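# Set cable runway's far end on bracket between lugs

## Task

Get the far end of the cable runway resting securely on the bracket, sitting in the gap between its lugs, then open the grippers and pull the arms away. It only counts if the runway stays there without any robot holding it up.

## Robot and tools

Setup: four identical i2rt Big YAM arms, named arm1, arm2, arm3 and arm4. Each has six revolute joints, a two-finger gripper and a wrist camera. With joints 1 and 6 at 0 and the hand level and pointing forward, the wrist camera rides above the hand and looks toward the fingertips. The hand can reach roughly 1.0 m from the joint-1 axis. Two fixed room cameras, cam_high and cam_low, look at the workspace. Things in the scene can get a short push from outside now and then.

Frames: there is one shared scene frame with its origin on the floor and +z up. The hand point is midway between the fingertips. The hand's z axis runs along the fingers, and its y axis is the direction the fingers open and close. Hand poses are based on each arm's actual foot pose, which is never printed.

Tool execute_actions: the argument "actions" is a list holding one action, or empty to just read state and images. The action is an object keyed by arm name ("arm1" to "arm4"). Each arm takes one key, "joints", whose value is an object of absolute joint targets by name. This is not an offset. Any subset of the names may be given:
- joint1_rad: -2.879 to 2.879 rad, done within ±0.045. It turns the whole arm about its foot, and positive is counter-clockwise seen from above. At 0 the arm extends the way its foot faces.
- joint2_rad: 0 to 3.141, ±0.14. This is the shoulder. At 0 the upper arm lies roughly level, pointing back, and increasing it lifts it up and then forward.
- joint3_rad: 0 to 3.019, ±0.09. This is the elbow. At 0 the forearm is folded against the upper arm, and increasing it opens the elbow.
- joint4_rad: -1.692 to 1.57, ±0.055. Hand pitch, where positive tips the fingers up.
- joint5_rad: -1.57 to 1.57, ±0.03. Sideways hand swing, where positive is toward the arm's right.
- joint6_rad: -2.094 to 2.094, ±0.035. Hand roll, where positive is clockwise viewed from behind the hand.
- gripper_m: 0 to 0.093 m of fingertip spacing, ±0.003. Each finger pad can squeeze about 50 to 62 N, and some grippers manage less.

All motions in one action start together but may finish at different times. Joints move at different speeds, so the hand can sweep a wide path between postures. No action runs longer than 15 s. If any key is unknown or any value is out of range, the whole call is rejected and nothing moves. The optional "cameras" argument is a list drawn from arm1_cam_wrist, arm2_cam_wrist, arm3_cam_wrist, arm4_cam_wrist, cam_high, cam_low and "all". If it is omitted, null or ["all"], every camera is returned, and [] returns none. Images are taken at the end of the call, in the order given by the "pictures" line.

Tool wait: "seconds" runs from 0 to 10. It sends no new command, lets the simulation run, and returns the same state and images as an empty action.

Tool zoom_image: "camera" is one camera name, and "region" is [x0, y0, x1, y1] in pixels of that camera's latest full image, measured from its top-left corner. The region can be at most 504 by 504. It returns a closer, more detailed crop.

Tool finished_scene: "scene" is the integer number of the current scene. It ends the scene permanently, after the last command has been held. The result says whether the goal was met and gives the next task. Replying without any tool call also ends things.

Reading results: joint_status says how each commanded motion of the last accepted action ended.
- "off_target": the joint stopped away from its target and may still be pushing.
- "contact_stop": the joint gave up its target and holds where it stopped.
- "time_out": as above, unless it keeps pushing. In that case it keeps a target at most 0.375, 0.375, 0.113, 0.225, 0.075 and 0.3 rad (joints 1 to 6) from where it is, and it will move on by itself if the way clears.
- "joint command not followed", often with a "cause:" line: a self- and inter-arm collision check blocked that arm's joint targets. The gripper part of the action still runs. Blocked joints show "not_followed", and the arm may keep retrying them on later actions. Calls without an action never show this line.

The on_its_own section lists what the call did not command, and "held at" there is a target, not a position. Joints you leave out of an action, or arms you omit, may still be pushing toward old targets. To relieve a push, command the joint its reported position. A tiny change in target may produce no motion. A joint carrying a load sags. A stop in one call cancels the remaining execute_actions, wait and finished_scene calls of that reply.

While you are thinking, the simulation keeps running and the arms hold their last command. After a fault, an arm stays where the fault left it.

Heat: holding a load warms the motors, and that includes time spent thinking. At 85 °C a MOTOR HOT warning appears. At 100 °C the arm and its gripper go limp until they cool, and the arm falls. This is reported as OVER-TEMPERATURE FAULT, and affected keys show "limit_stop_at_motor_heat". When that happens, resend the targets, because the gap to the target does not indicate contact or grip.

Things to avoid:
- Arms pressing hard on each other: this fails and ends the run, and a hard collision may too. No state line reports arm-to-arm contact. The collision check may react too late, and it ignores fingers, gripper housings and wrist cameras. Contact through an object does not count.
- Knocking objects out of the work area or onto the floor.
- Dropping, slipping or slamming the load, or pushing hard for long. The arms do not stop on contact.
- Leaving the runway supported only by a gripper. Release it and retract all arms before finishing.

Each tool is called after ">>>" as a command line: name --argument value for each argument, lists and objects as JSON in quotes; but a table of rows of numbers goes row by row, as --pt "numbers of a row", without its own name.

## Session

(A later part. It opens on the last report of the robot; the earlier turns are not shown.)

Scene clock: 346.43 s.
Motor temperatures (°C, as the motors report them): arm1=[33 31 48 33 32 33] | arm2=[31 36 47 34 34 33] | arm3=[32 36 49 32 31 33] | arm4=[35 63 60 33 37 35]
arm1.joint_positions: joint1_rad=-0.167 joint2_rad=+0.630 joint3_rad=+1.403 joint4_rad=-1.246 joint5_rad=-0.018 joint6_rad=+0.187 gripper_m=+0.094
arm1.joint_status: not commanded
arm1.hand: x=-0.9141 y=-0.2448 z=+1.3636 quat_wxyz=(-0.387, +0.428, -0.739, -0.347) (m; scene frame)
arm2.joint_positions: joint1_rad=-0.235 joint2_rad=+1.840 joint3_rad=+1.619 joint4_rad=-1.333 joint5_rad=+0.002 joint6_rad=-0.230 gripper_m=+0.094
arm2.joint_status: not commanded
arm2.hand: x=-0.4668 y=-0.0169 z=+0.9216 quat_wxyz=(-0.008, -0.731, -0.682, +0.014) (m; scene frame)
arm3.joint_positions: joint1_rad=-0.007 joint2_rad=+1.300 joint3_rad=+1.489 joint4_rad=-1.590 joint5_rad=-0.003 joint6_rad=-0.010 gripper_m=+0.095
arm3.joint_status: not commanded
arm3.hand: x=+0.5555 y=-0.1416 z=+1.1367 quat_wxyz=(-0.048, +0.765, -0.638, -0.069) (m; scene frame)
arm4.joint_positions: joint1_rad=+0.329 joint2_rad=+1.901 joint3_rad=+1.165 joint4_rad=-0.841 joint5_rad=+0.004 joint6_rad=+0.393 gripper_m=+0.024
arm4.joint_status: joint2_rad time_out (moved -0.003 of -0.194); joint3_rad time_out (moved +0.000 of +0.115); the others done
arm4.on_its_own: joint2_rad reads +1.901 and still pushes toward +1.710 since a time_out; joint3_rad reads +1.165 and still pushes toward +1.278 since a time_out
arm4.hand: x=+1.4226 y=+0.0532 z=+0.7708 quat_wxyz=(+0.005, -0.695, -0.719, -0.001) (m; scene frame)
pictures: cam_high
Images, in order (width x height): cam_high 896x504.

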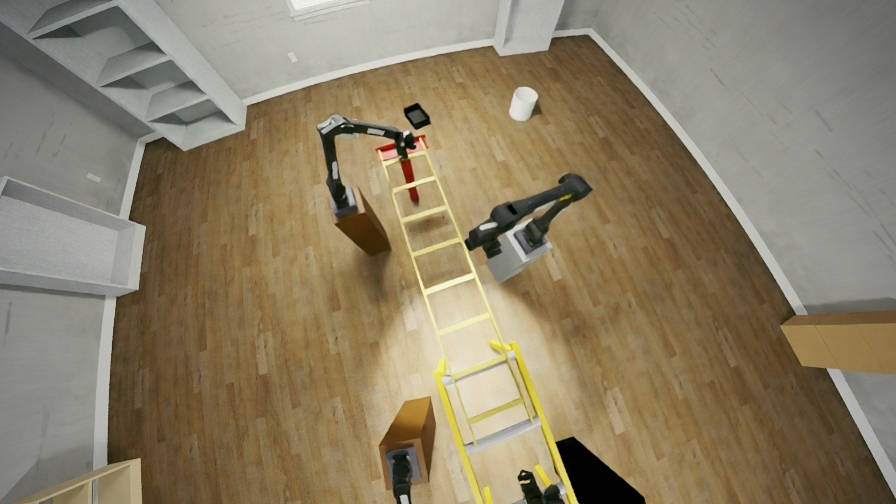

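>>> execute_actions --actions '[{"arm4": {"joints": {"joint2_rad": 1.90, "joint3_rad": 1.165, "gripper_m": 0.07}}}]' --cameras '[]'

>>> execute_actions --actions '[{"arm4": {"joints": {"joint2_rad": 1.3, "joint3_rad": 1.3, "joint4_rad": -1.3}}, "arm2": {"joints": {"joint1_rad": 0.0, "joint2_rad": 1.0, "joint3_rad": 1.5, "joint4_rad": -1.3}}}]' --cameras '["cam_high", "cam_low"]'

Scene clock: 353.53 s.
Motor temperatures (°C, as the motors report them): arm1=[33 31 48 33 32 33] | arm2=[31 36 47 34 34 33] | arm3=[32 36 49 32 31 33] | arm4=[34 64 61 33 36 34]
arm1.joint_positions: joint1_rad=-0.167 joint2_rad=+0.630 joint3_rad=+1.403 joint4_rad=-1.246 joint5_rad=-0.018 joint6_rad=+0.187 gripper_m=+0.094
arm1.joint_status: not commanded
arm1.hand: x=-0.9141 y=-0.2448 z=+1.3636 quat_wxyz=(-0.387, +0.428, -0.739, -0.347) (m; scene frame)
arm2.joint_positions: joint1_rad=-0.235 joint2_rad=+1.840 joint3_rad=+1.619 joint4_rad=-1.333 joint5_rad=+0.002 joint6_rad=-0.230 gripper_m=+0.094
arm2.joint_status: not commanded
arm2.hand: x=-0.4668 y=-0.0169 z=+0.9216 quat_wxyz=(-0.008, -0.731, -0.682, +0.014) (m; scene frame)
arm3.joint_positions: joint1_rad=-0.007 joint2_rad=+1.300 joint3_rad=+1.489 joint4_rad=-1.590 joint5_rad=-0.003 joint6_rad=-0.010 gripper_m=+0.095
arm3.joint_status: not commanded
arm3.hand: x=+0.5555 y=-0.1416 z=+1.1367 quat_wxyz=(-0.048, +0.765, -0.638, -0.069) (m; scene frame)
arm4.joint_positions: joint1_rad=+0.329 joint2_rad=+1.893 joint3_rad=+1.164 joint4_rad=-0.841 joint5_rad=+0.002 joint6_rad=+0.393 gripper_m=+0.070
arm4.joint_status: all done
arm4.hand: x=+1.4231 y=+0.0528 z=+0.7743 quat_wxyz=(+0.001, -0.695, -0.719, -0.001) (m; scene frame)
pictures: none
No camera images: the call's "cameras" was empty. Leave "cameras" out to get every camera's image.

Scene clock: 355.17 s.
Motor temperatures (°C, as the motors report them): arm1=[33 31 48 33 32 33] | arm2=[31 36 47 34 34 33] | arm3=[32 36 49 32 31 33] | arm4=[34 64 60 33 36 34]
arm1.joint_positions: joint1_rad=-0.167 joint2_rad=+0.630 joint3_rad=+1.403 joint4_rad=-1.246 joint5_rad=-0.018 joint6_rad=+0.187 gripper_m=+0.094
arm1.joint_status: not commanded
arm1.hand: x=-0.9141 y=-0.2448 z=+1.3636 quat_wxyz=(-0.387, +0.428, -0.739, -0.347) (m; scene frame)
arm2.joint_positions: joint1_rad=+0.001 joint2_rad=+0.997 joint3_rad=+1.483 joint4_rad=-1.309 joint5_rad=-0.002 joint6_rad=-0.232 gripper_m=+0.094
arm2.joint_status: all done
arm2.hand: x=-0.3225 y=+0.1499 z=+1.2541 quat_wxyz=(-0.222, -0.598, -0.710, +0.299) (m; scene frame)
arm3.joint_positions: joint1_rad=-0.007 joint2_rad=+1.300 joint3_rad=+1.489 joint4_rad=-1.590 joint5_rad=-0.003 joint6_rad=-0.010 gripper_m=+0.095
arm3.joint_status: not commanded
arm3.hand: x=+0.5555 y=-0.1416 z=+1.1367 quat_wxyz=(-0.048, +0.765, -0.638, -0.069) (m; scene frame)
arm4.joint_positions: joint1_rad=+0.329 joint2_rad=+1.289 joint3_rad=+1.273 joint4_rad=-1.283 joint5_rad=+0.002 joint6_rad=+0.393 gripper_m=+0.070
arm4.joint_status: all done
arm4.hand: x=+1.3974 y=+0.1074 z=+1.0770 quat_wxyz=(-0.124, -0.689, -0.713, +0.049) (m; scene frame)
pictures: cam_high, cam_low
Images, in order (width x height): cam_high 896x504, cam_low 896x504.

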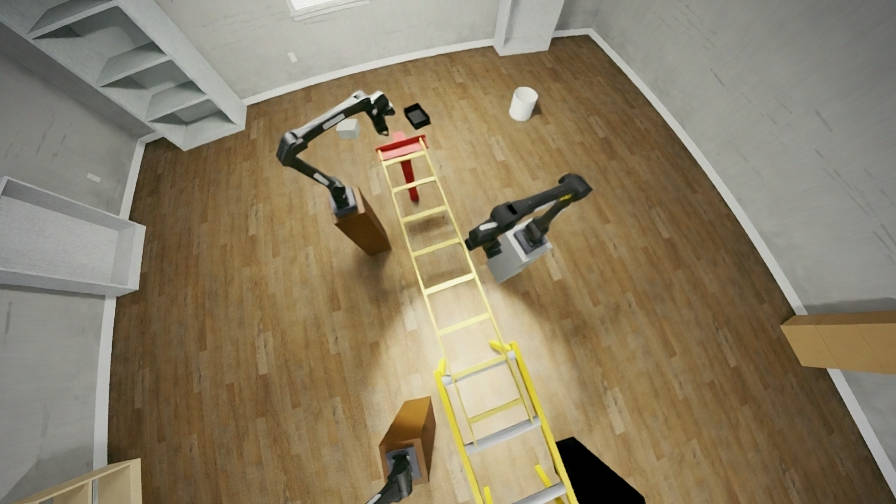

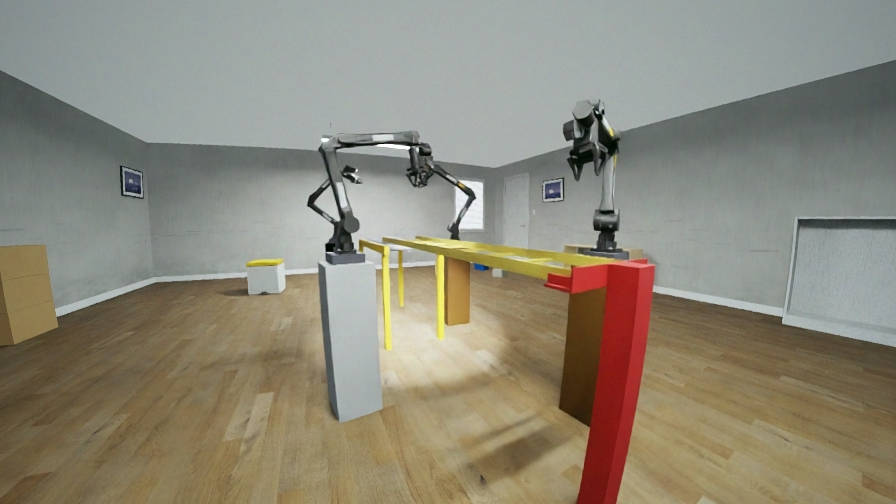

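The runway rests on the bracket between the lugs and the arms are clear.

>>> finished_scene --scene 1

The scene is finished: the task was done.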